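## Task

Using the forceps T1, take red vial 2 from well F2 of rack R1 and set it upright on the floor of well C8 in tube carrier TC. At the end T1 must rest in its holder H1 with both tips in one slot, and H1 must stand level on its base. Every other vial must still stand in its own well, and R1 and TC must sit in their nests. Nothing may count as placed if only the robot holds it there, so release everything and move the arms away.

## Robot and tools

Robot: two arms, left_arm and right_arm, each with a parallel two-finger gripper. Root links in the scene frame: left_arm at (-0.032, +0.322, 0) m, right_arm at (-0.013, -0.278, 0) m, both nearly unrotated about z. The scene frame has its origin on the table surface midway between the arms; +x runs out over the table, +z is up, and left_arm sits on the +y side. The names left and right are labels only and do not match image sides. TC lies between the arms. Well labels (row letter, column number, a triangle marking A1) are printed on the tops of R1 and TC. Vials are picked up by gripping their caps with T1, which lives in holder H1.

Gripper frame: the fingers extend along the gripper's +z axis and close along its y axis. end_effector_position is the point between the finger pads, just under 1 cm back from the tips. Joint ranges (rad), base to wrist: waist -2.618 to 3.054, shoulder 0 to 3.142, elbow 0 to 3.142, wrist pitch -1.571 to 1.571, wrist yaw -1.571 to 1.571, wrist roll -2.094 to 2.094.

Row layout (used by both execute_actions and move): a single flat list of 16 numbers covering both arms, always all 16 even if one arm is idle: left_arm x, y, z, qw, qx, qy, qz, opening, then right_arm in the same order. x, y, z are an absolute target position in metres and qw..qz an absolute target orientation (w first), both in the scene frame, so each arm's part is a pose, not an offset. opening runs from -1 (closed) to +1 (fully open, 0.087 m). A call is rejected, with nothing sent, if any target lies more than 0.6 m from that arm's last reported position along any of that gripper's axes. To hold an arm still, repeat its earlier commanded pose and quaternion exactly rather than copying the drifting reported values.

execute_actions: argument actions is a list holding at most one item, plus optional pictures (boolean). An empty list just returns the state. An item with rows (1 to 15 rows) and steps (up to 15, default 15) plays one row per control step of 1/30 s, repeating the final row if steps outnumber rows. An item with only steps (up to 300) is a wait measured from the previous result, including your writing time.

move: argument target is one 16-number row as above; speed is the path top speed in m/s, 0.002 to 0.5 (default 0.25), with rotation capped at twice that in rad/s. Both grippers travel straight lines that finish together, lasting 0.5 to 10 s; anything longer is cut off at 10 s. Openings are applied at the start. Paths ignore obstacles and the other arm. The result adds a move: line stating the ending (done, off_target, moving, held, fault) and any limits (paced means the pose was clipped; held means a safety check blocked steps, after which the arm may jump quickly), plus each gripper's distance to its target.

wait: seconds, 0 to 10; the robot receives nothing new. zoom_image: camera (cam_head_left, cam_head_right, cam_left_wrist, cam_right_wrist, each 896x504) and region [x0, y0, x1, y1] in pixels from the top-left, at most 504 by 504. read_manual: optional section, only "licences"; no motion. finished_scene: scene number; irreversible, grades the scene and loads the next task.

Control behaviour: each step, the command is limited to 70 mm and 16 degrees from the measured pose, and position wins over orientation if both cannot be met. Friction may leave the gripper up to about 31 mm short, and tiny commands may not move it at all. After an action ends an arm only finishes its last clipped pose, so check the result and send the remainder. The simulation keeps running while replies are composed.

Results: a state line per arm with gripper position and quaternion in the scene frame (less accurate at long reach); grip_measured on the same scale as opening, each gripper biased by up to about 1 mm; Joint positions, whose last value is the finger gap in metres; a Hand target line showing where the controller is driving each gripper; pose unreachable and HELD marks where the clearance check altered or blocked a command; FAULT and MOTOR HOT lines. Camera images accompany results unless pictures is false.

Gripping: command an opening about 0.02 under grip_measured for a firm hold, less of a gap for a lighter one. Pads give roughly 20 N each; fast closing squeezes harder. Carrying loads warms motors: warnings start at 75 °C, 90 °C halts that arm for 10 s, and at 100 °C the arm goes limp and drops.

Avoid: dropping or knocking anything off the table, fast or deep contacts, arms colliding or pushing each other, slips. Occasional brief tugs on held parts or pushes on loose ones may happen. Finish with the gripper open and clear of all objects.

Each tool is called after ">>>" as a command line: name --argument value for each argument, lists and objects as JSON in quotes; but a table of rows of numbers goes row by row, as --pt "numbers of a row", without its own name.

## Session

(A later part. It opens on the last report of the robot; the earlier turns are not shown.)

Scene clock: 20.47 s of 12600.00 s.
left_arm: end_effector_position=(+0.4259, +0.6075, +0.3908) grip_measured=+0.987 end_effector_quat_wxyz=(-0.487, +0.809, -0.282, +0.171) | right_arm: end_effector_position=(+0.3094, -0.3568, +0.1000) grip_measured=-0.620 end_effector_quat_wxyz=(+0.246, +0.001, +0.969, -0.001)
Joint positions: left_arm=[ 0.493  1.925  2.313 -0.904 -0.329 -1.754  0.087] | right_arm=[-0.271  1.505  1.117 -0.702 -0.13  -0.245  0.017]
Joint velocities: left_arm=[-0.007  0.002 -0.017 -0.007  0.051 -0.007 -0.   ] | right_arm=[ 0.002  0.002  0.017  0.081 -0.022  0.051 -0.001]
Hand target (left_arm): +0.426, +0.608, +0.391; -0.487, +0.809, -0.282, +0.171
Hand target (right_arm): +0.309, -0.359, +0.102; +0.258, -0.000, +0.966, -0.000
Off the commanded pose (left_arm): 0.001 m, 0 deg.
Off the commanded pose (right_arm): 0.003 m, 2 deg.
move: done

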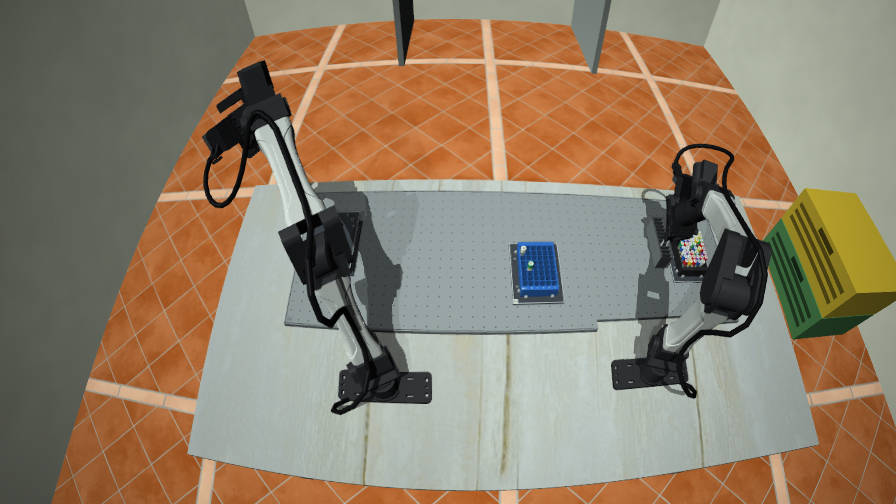

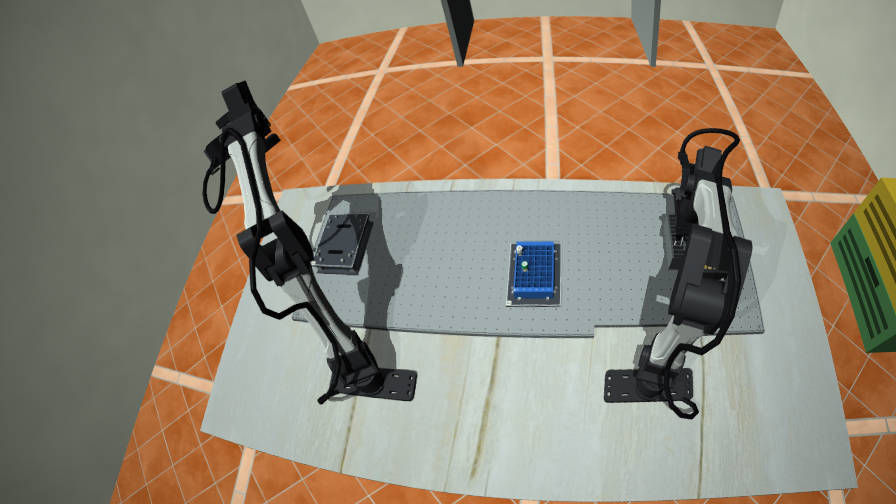

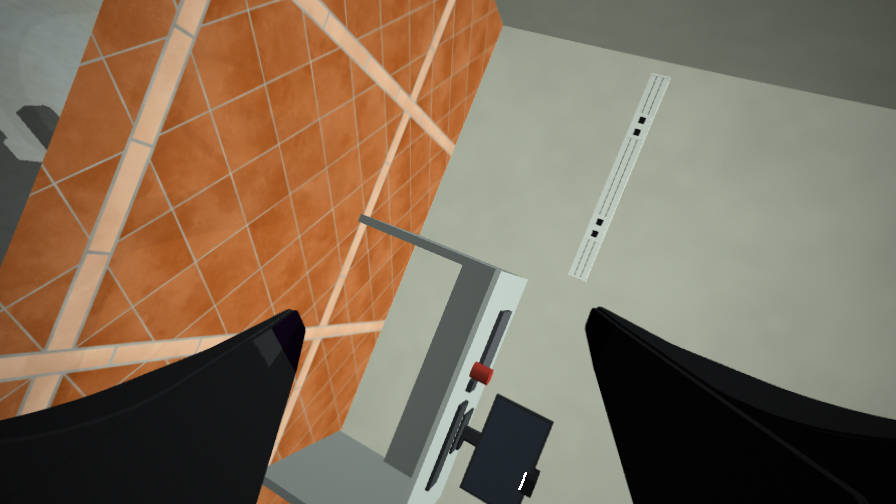

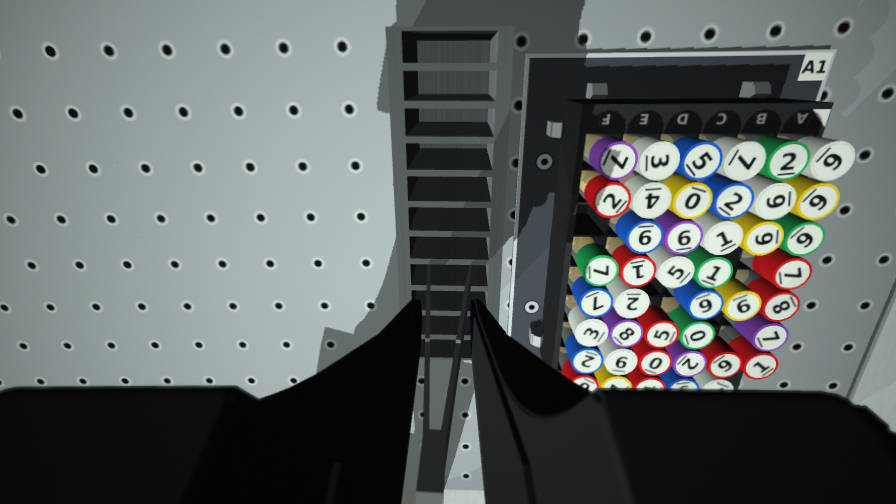

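>>> move --target '[0.426,0.608,0.391,-0.487,0.809,-0.282,0.171,1,0.309,-0.3585,0.102,0.259,0,0.966,0,-0.75]' --speed 0.02

>>> move --target '[0.426,0.608,0.391,-0.487,0.809,-0.282,0.171,1,0.309,-0.3585,0.19,0.259,0,0.966,0,-0.75]' --speed 0.05

>>> zoom_image --camera "cam_head_left" --region '[630, 160, 750, 280]'

Scene clock: 22.57 s of 12600.00 s.
left_arm: end_effector_position=(+0.4259, +0.6075, +0.3908) grip_measured=+0.987 end_effector_quat_wxyz=(-0.487, +0.809, -0.282, +0.171) | right_arm: end_effector_position=(+0.3104, -0.3569, +0.1003) grip_measured=-0.750 end_effector_quat_wxyz=(+0.248, +0.000, +0.969, -0.001)
Joint positions: left_arm=[ 0.493  1.925  2.313 -0.904 -0.329 -1.754  0.087] | right_arm=[-0.271  1.505  1.117 -0.698 -0.131 -0.246  0.011]
Joint velocities: left_arm=[ 0.002 -0.012 -0.007 -0.037 -0.022  0.007  0.001] | right_arm=[ 0.002 -0.017 -0.007  0.007 -0.007  0.037  0.   ]
Hand target (left_arm): +0.426, +0.608, +0.391; -0.487, +0.809, -0.282, +0.171
Hand target (right_arm): +0.309, -0.359, +0.102; +0.259, +0.000, +0.966, -0.000
Off the commanded pose (left_arm): 0.001 m, 0 deg.
Off the commanded pose (right_arm): 0.003 m, 1 deg.
move: done

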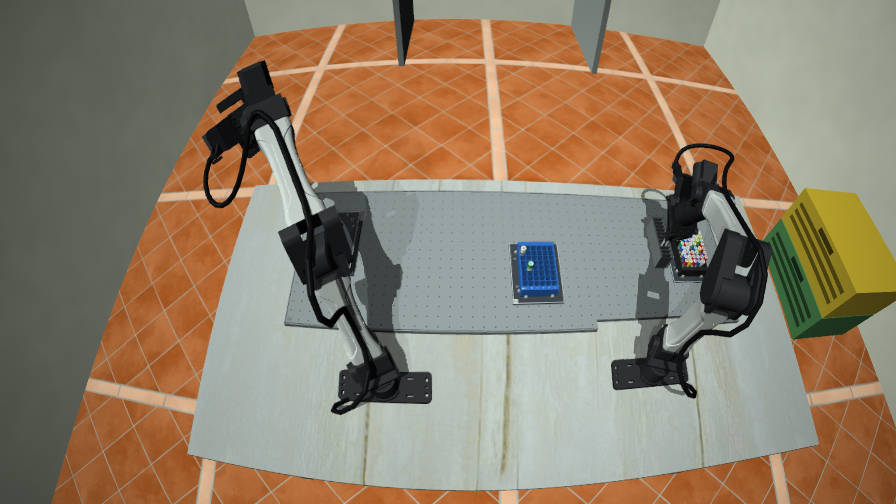

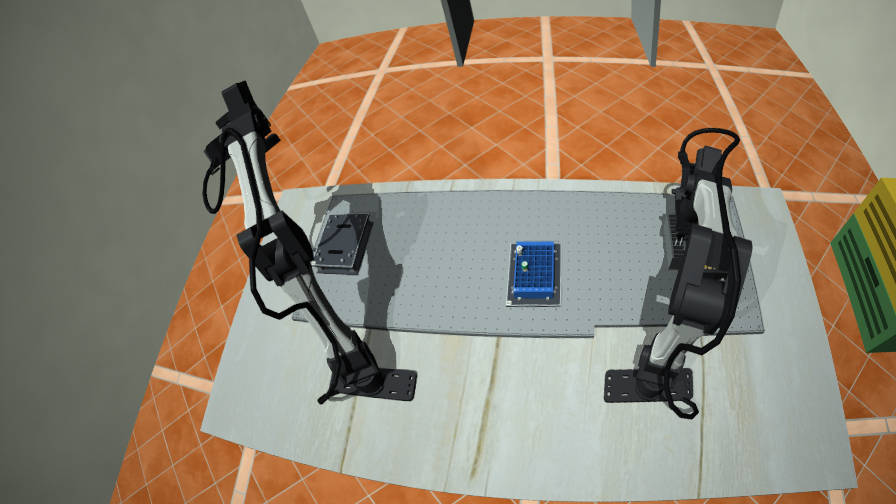

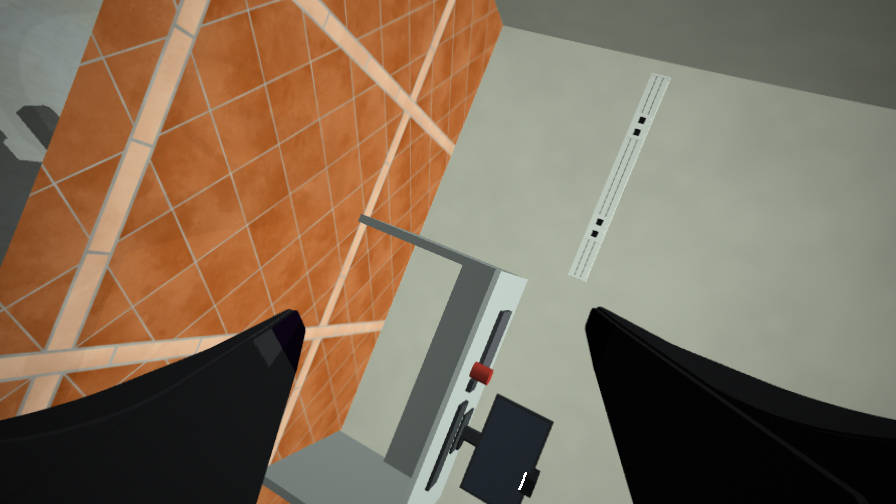

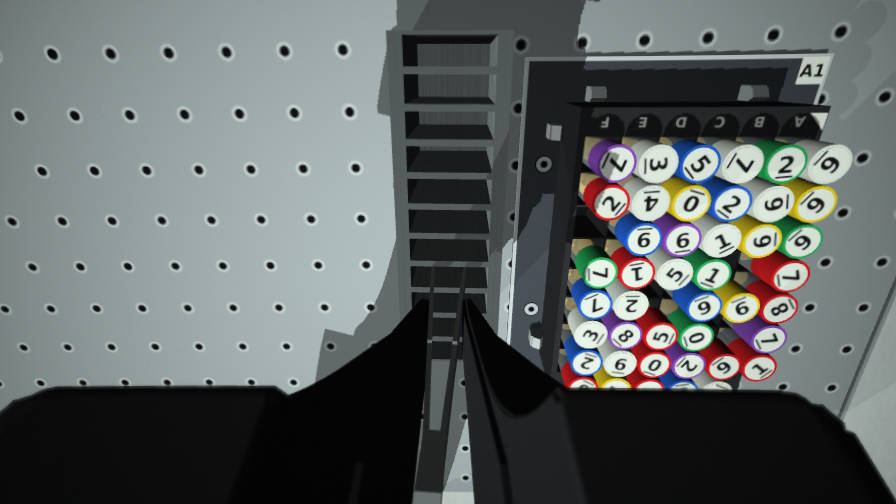

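Scene clock: 24.83 s of 12600.00 s.
left_arm: end_effector_position=(+0.4259, +0.6075, +0.3908) grip_measured=+0.987 end_effector_quat_wxyz=(-0.487, +0.809, -0.282, +0.171) | right_arm: end_effector_position=(+0.3077, -0.3562, +0.1762) grip_measured=-0.750 end_effector_quat_wxyz=(+0.243, +0.000, +0.970, +0.001)
Joint positions: left_arm=[ 0.493  1.925  2.313 -0.904 -0.329 -1.754  0.087] | right_arm=[-0.271  1.505  1.422 -1.013 -0.131 -0.246  0.011]
Joint velocities: left_arm=[-0.002 -0.007  0.002  0.007 -0.066  0.125 -0.   ] | right_arm=[0.012 0.007 0.012 0.007 0.037 0.037 0.   ]
Hand target (left_arm): +0.426, +0.608, +0.391; -0.487, +0.809, -0.282, +0.171
Hand target (right_arm): +0.308, -0.358, +0.190; +0.259, +0.000, +0.966, -0.000
Off the commanded pose (left_arm): 0.001 m, 0 deg.
Off the commanded pose (right_arm): 0.014 m, 2 deg.
move: off_target (right_arm)

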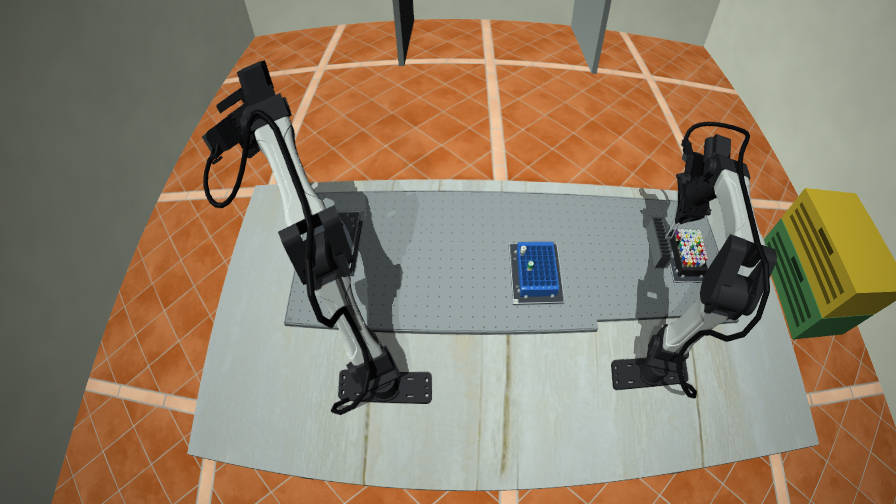

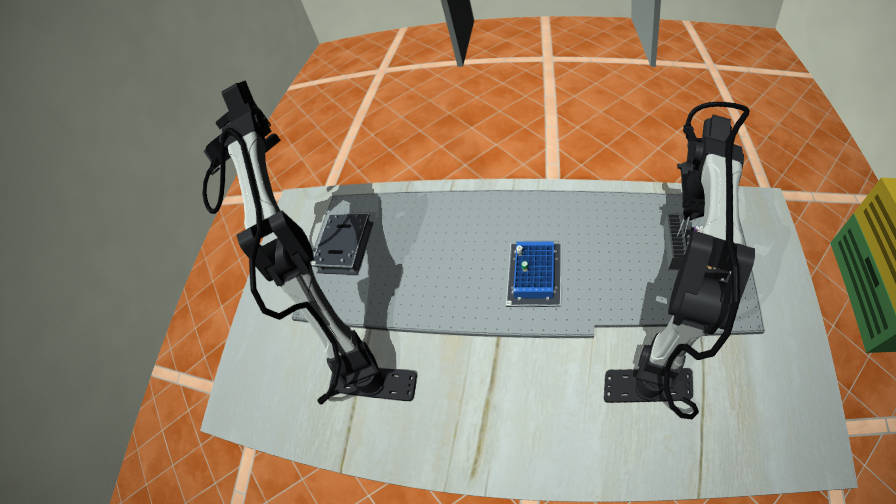

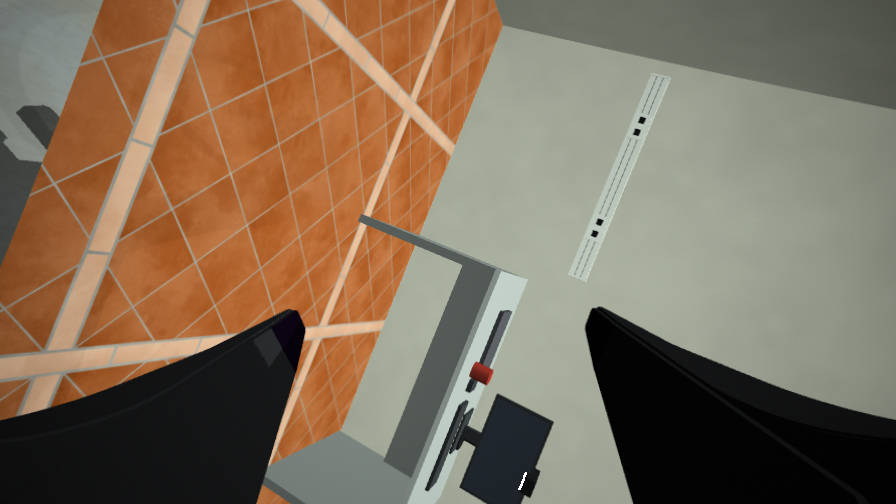

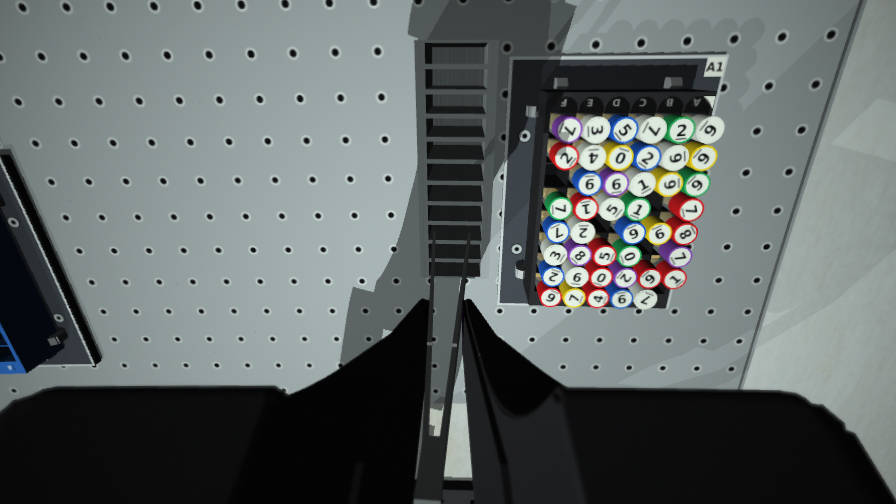

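Region (630, 160, 750, 280) of cam_head_left's 896x504 image, scaled by 4.200, with more detail than that image has.

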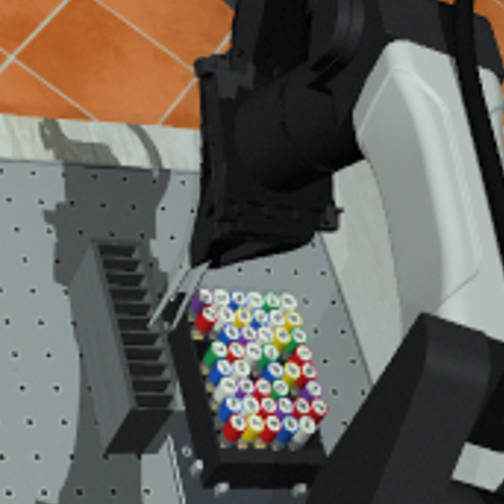

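>>> move --target '[0.426,0.608,0.391,-0.487,0.809,-0.282,0.171,1,0.340,-0.415,0.175,0.231,0.371,0.894,-0.096,-0.75]' --speed 0.1

>>> zoom_image --camera "cam_head_left" --region '[650, 190, 730, 270]'

Scene clock: 91.97 s of 12600.00 s.
left_arm: end_effector_position=(+0.4259, +0.6075, +0.3908) grip_measured=+0.987 end_effector_quat_wxyz=(-0.487, +0.809, -0.282, +0.171) | right_arm: end_effector_position=(+0.3392, -0.4079, +0.1726) grip_measured=-0.750 end_effector_quat_wxyz=(+0.230, +0.361, +0.900, -0.090)
Joint positions: left_arm=[ 0.493  1.925  2.313 -0.904 -0.329 -1.754  0.087] | right_arm=[-0.292  1.686  1.595 -1.025  0.212  0.415  0.011]
Joint velocities: left_arm=[-0.007  0.012 -0.002 -0.007  0.051 -0.037 -0.   ] | right_arm=[-0.012 -0.002  0.017 -0.022 -0.007 -0.022 -0.002]
Hand target (left_arm): +0.426, +0.608, +0.391; -0.487, +0.809, -0.282, +0.171
Hand target (right_arm): +0.340, -0.414, +0.176; +0.229, +0.371, +0.895, -0.096
Off the commanded pose (left_arm): 0.001 m, 0 deg.
Off the commanded pose (right_arm): 0.008 m, 2 deg.
After step 90, 59.80 s passed at rest.
move: done

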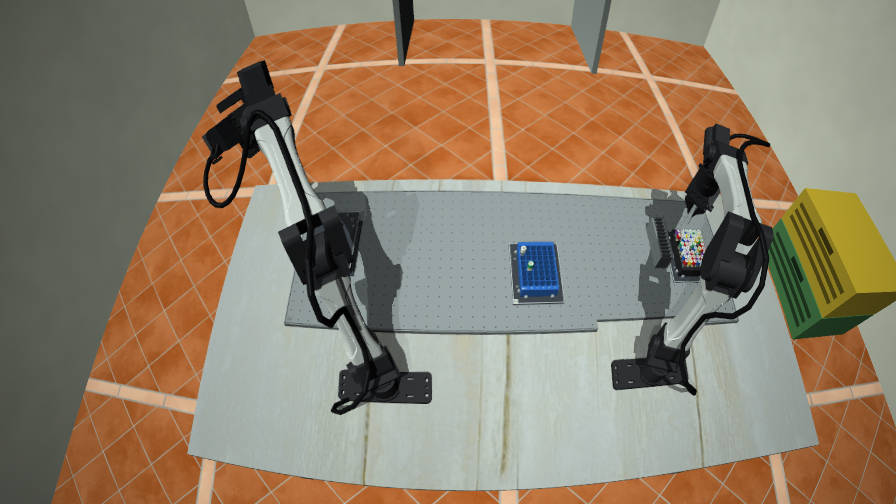

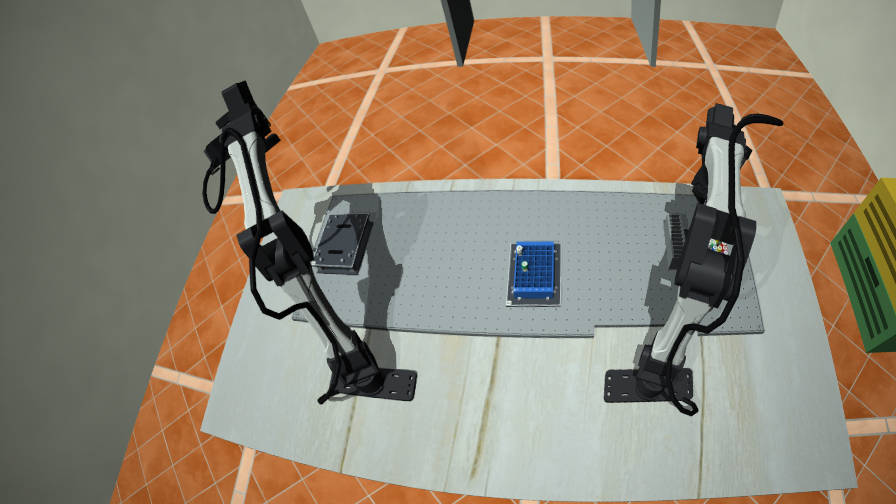

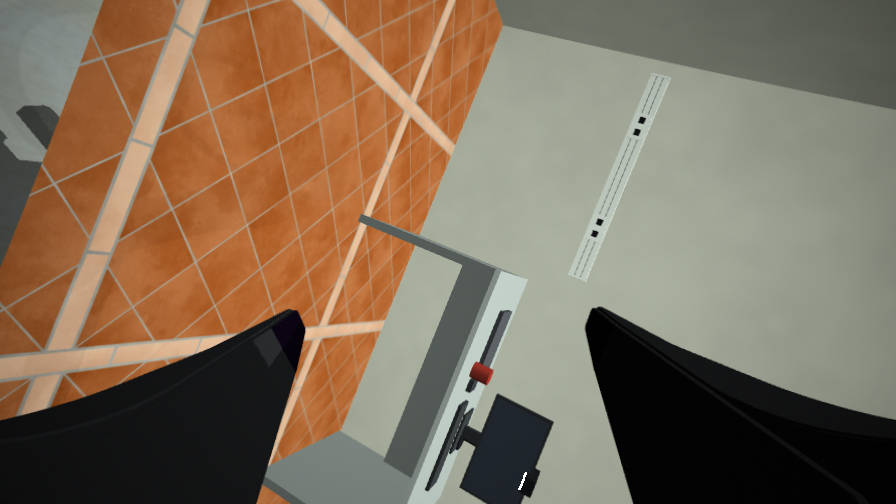

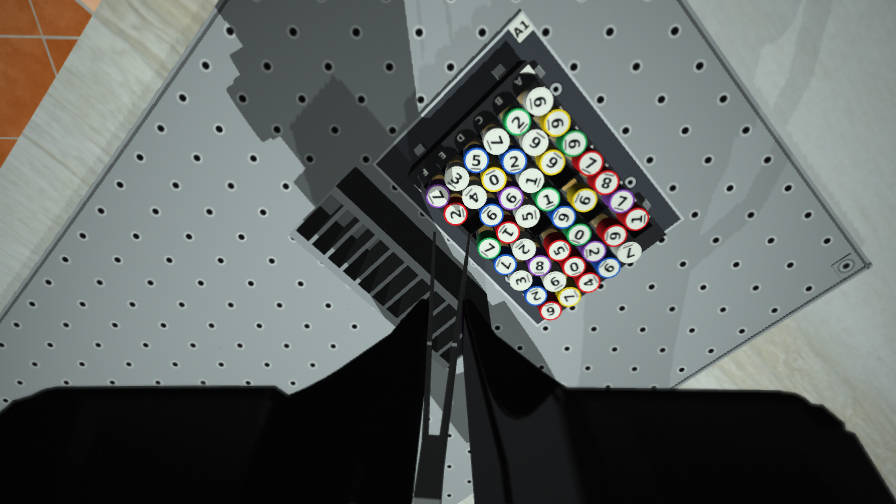

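Region (650, 190, 730, 270) of cam_head_left's 896x504 image, scaled by 6.300, with more detail than that image has.

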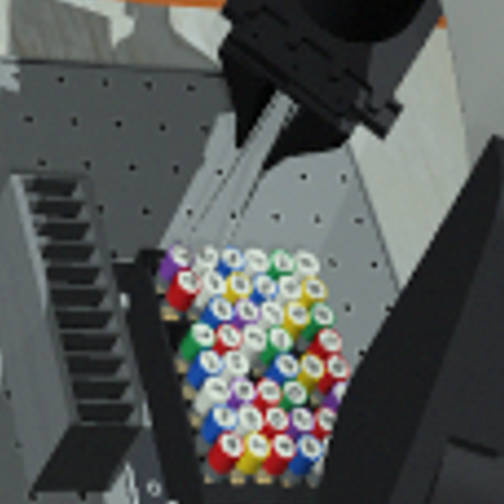

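>>> move --target '[0.426,0.608,0.391,-0.487,0.809,-0.282,0.171,1,0.339,-0.415,0.157,0.231,0.371,0.894,-0.096,-0.75]' --speed 0.02

>>> zoom_image --camera "cam_head_left" --region '[660, 200, 720, 260]'

>>> zoom_image --camera "cam_right_wrist" --region '[390, 160, 530, 300]'

Scene clock: 94.13 s of 12600.00 s.
left_arm: end_effector_position=(+0.4259, +0.6075, +0.3908) grip_measured=+0.987 end_effector_quat_wxyz=(-0.487, +0.809, -0.282, +0.171) | right_arm: end_effector_position=(+0.3401, -0.4083, +0.1614) grip_measured=-0.750 end_effector_quat_wxyz=(+0.229, +0.362, +0.899, -0.090)
Joint positions: left_arm=[ 0.493  1.925  2.313 -0.904 -0.329 -1.754  0.087] | right_arm=[-0.292  1.686  1.551 -0.983  0.213  0.417  0.011]
Joint velocities: left_arm=[-0.002  0.002 -0.012 -0.066 -0.081  0.051 -0.001] | right_arm=[-0.007 -0.007  0.027  0.037 -0.007  0.007 -0.   ]
Hand target (left_arm): +0.426, +0.608, +0.391; -0.487, +0.809, -0.282, +0.171
Hand target (right_arm): +0.339, -0.415, +0.157; +0.231, +0.371, +0.894, -0.096
Off the commanded pose (left_arm): 0.001 m, 0 deg.
Off the commanded pose (right_arm): 0.008 m, 1 deg.
move: done

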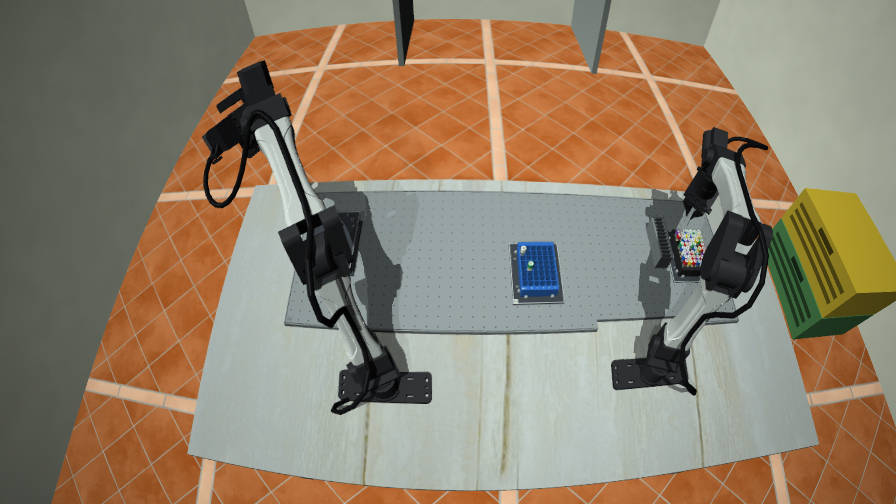

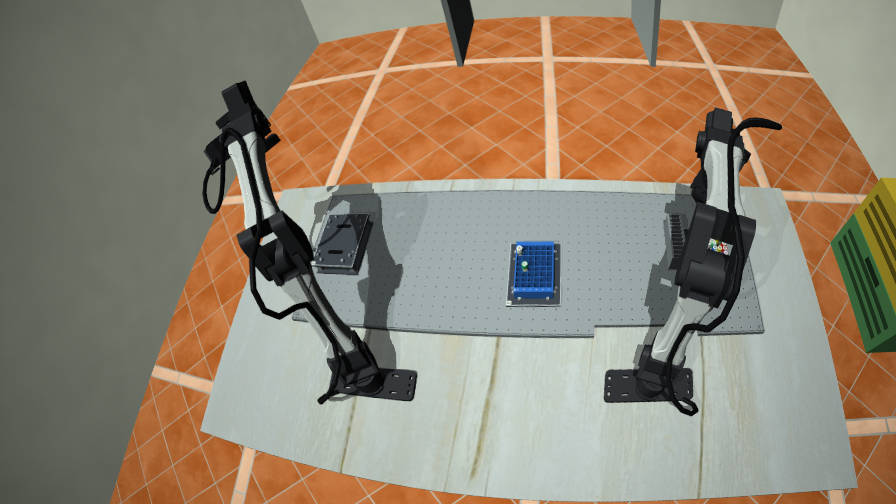

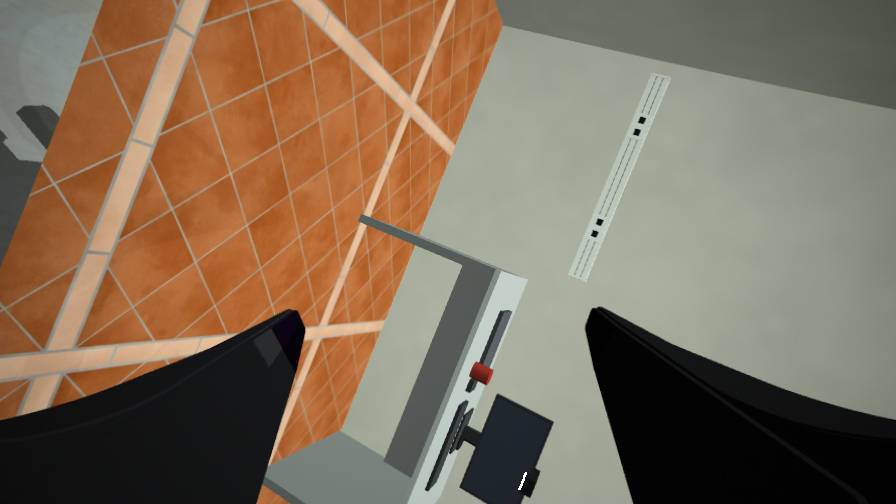

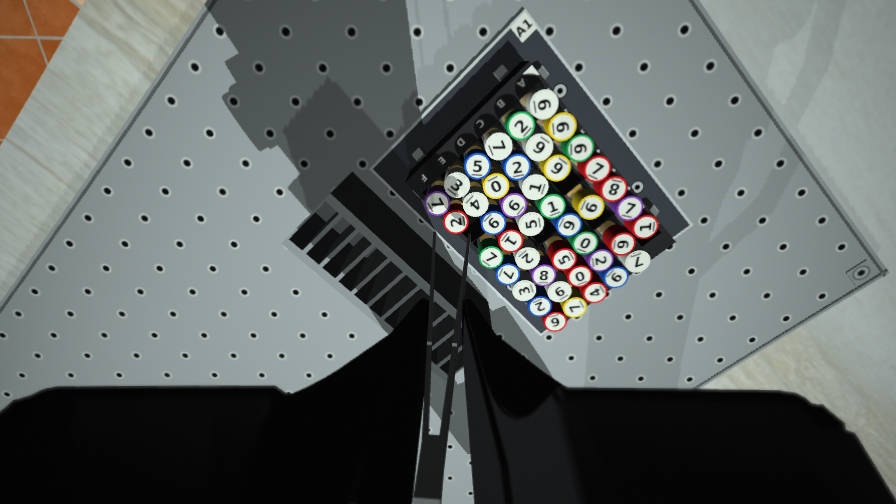

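Region (660, 200, 720, 260) of cam_head_left's 896x504 image, scaled by 8.400, with more detail than that image has.

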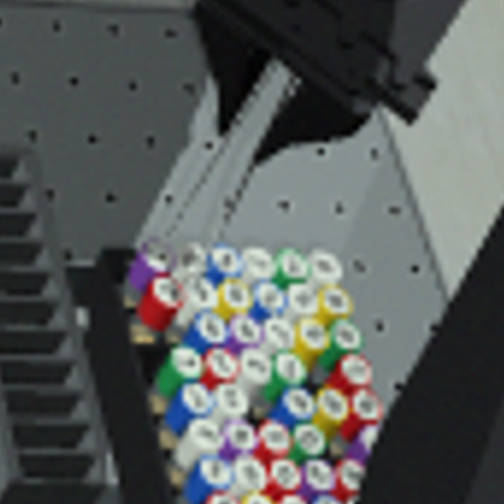

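Region (390, 160, 530, 300) of cam_right_wrist's 896x504 image, scaled by 3.600, with more detail than that image has.

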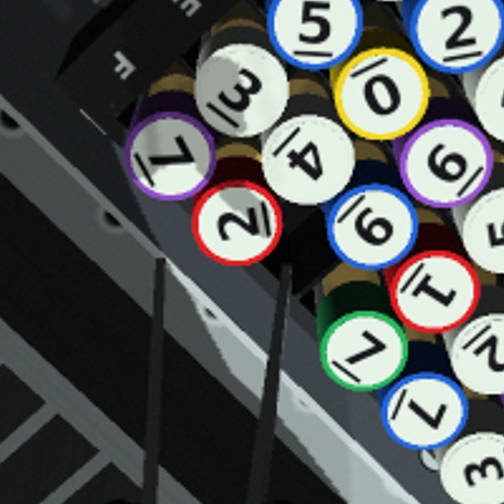

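>>> move --target '[0.426,0.608,0.391,-0.487,0.809,-0.282,0.171,1,0.338,-0.4175,0.149,0.231,0.371,0.894,-0.096,-0.75]' --speed 0.01

>>> zoom_image --camera "cam_head_left" --region '[665, 215, 705, 255]'

>>> zoom_image --camera "cam_right_wrist" --region '[390, 160, 530, 300]'

Scene clock: 97.00 s of 12600.00 s.
left_arm: end_effector_position=(+0.4259, +0.6075, +0.3908) grip_measured=+0.987 end_effector_quat_wxyz=(-0.487, +0.809, -0.282, +0.171) | right_arm: end_effector_position=(+0.3398, -0.4122, +0.1528) grip_measured=-0.750 end_effector_quat_wxyz=(+0.229, +0.366, +0.897, -0.092)
Joint positions: left_arm=[ 0.493  1.925  2.313 -0.904 -0.329 -1.754  0.087] | right_arm=[-0.302  1.686  1.516 -0.947  0.213  0.417  0.011]
Joint velocities: left_arm=[-0.002 -0.002 -0.007 -0.066  0.081  0.022  0.   ] | right_arm=[-0.007  0.012 -0.002  0.007 -0.037 -0.066 -0.001]
Hand target (left_arm): +0.426, +0.608, +0.391; -0.487, +0.809, -0.282, +0.171
Hand target (right_arm): +0.338, -0.418, +0.149; +0.231, +0.371, +0.894, -0.096
Off the commanded pose (left_arm): 0.001 m, 0 deg.
Off the commanded pose (right_arm): 0.007 m, 1 deg.
move: done

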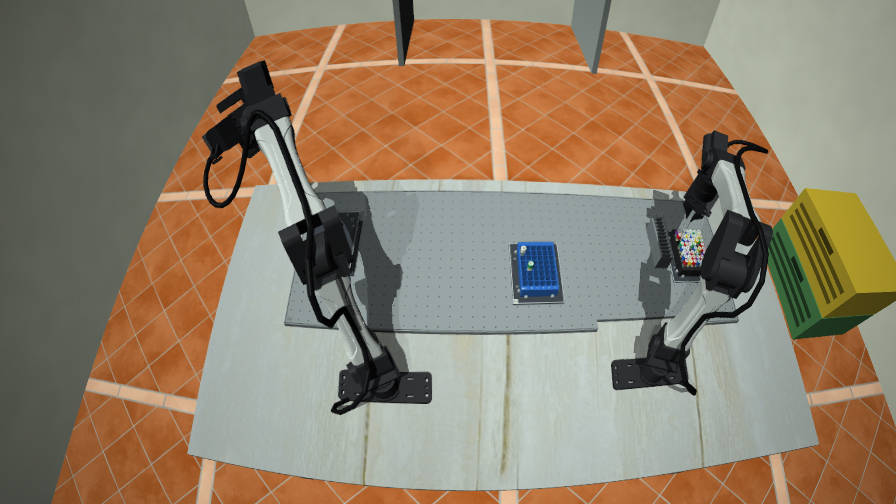

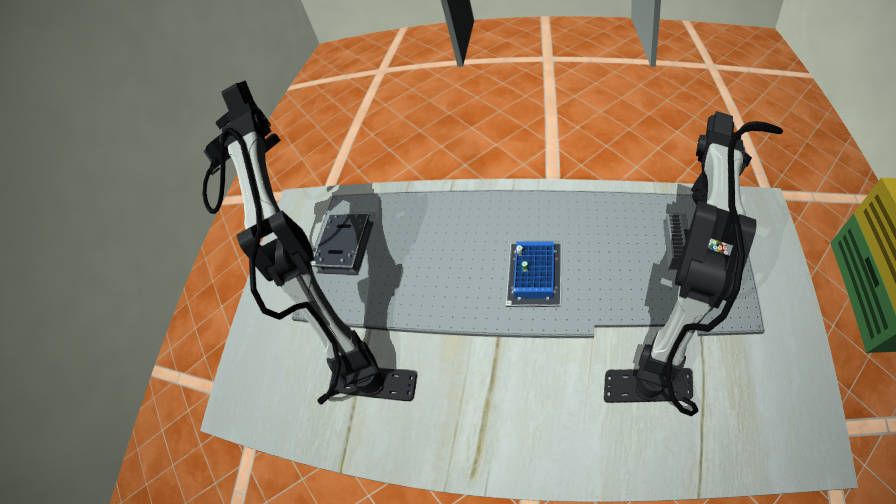

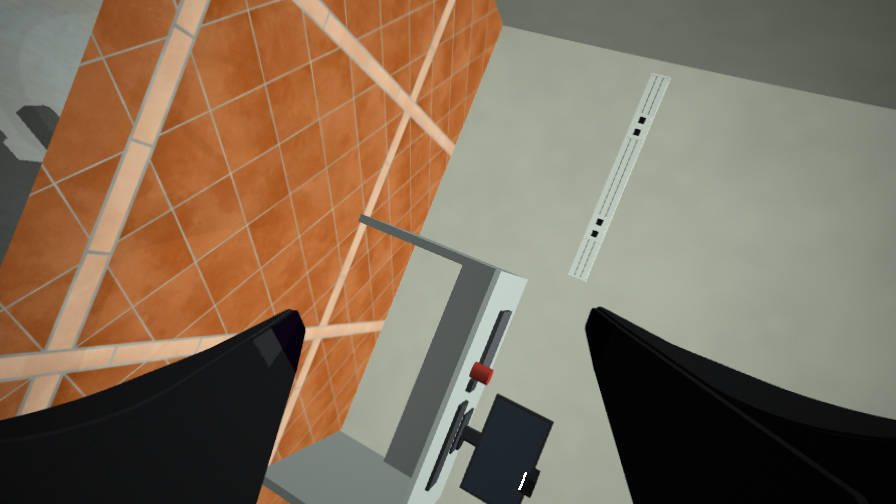

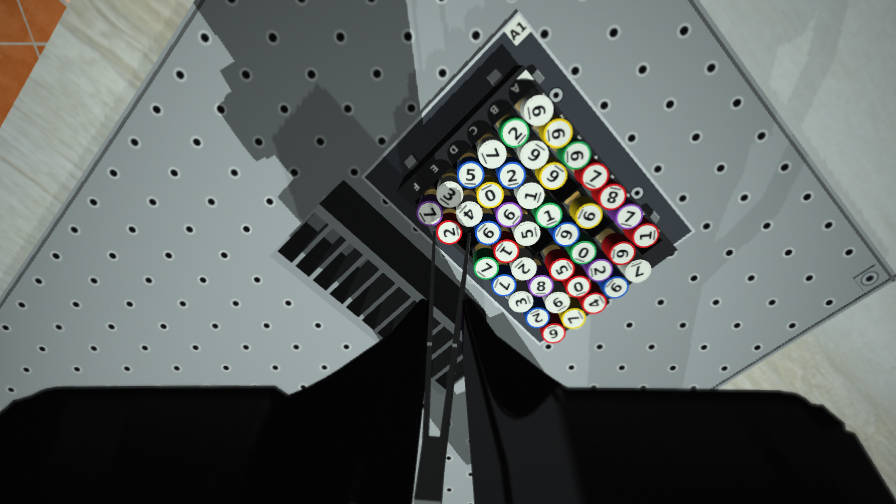

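Region (665, 215, 705, 255) of cam_head_left's 896x504 image, scaled by 12.600, with more detail than that image has.

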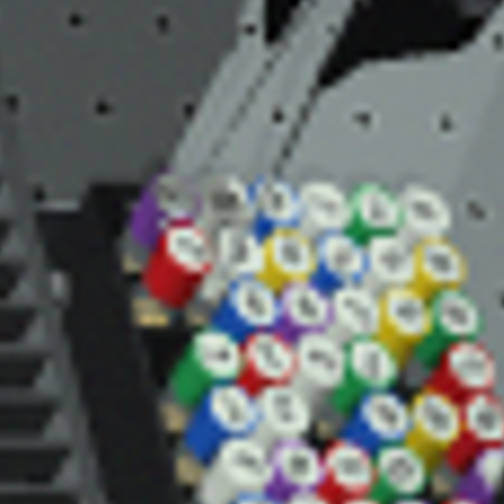

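Region (390, 160, 530, 300) of cam_right_wrist's 896x504 image, scaled by 3.600, with more detail than that image has.

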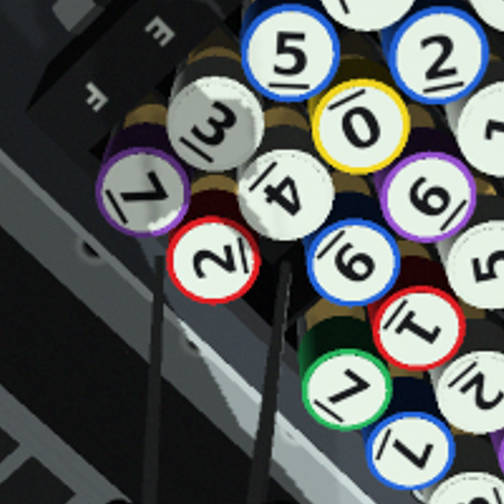

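>>> move --target '[0.426,0.608,0.391,-0.487,0.809,-0.282,0.171,1,0.336,-0.406,0.149,0.231,0.371,0.894,-0.096,-0.75]' --speed 0.01

>>> zoom_image --camera "cam_right_wrist" --region '[390, 160, 530, 300]'

Scene clock: 99.23 s of 12600.00 s.
left_arm: end_effector_position=(+0.4259, +0.6075, +0.3908) grip_measured=+0.987 end_effector_quat_wxyz=(-0.487, +0.809, -0.282, +0.171) | right_arm: end_effector_position=(+0.3367, -0.4084, +0.1457) grip_measured=-0.750 end_effector_quat_wxyz=(+0.220, +0.371, +0.897, -0.093)
Joint positions: left_arm=[ 0.493  1.925  2.313 -0.904 -0.329 -1.754  0.087] | right_arm=[-0.294  1.686  1.493 -0.945  0.22   0.435  0.011]
Joint velocities: left_arm=[-0.012 -0.007 -0.022 -0.051 -0.022  0.037  0.   ] | right_arm=[-0.007  0.007 -0.002  0.007  0.081 -0.022 -0.   ]
Hand target (left_arm): +0.426, +0.608, +0.391; -0.487, +0.809, -0.282, +0.171
Hand target (right_arm): +0.336, -0.406, +0.149; +0.231, +0.371, +0.894, -0.096
Off the commanded pose (left_arm): 0.001 m, 0 deg.
Off the commanded pose (right_arm): 0.004 m, 1 deg.
move: done

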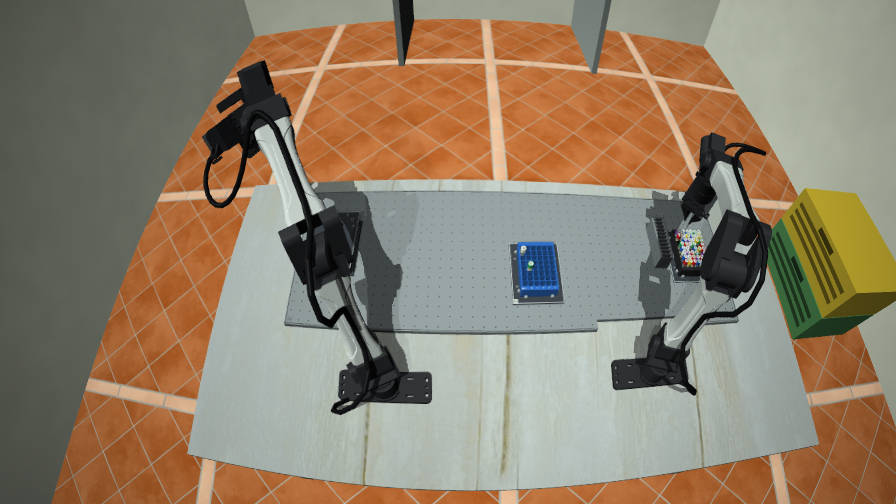

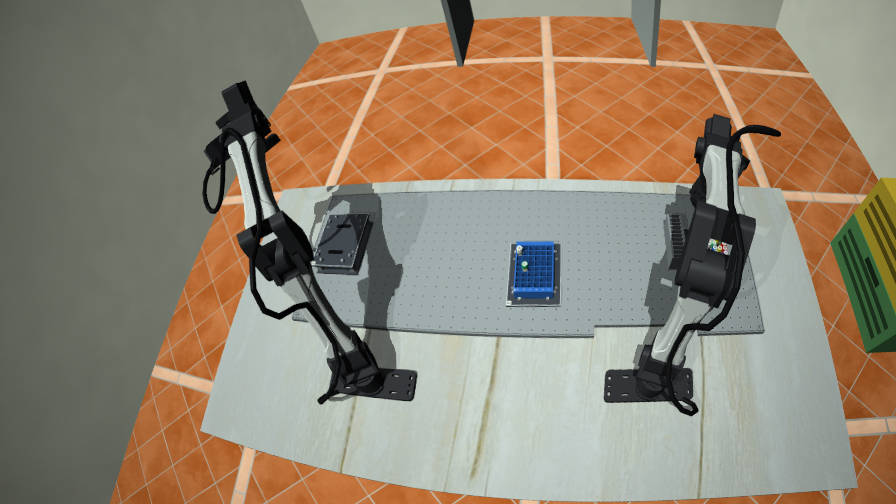

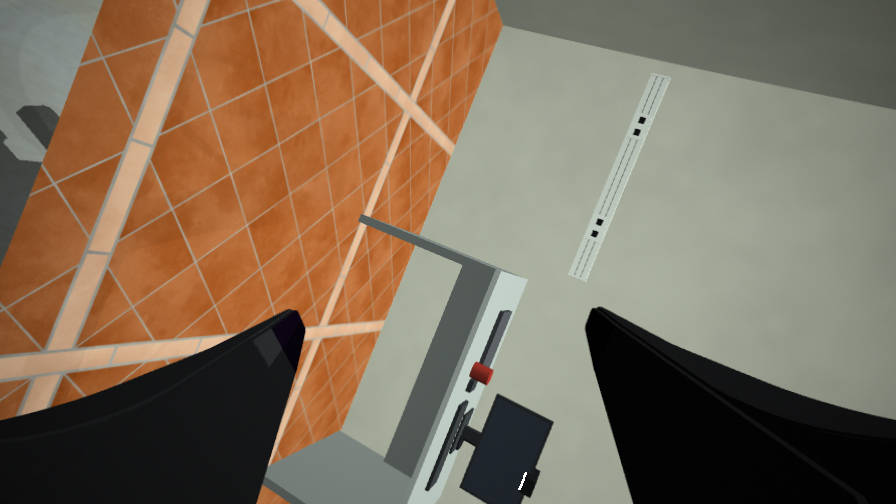

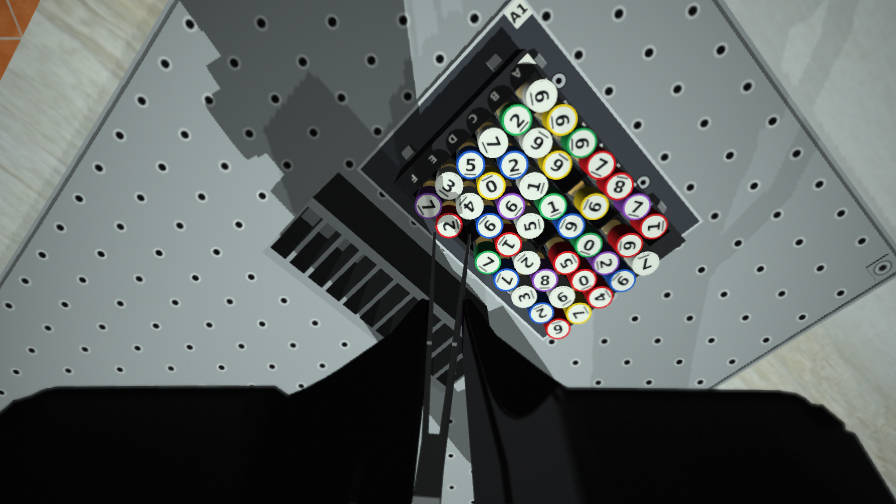

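Region (390, 160, 530, 300) of cam_right_wrist's 896x504 image, scaled by 3.600, with more detail than that image has.

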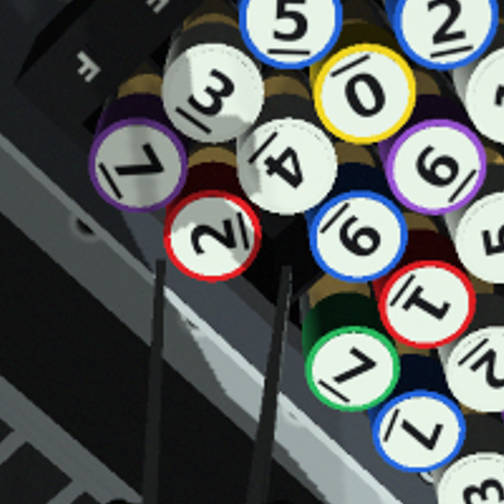

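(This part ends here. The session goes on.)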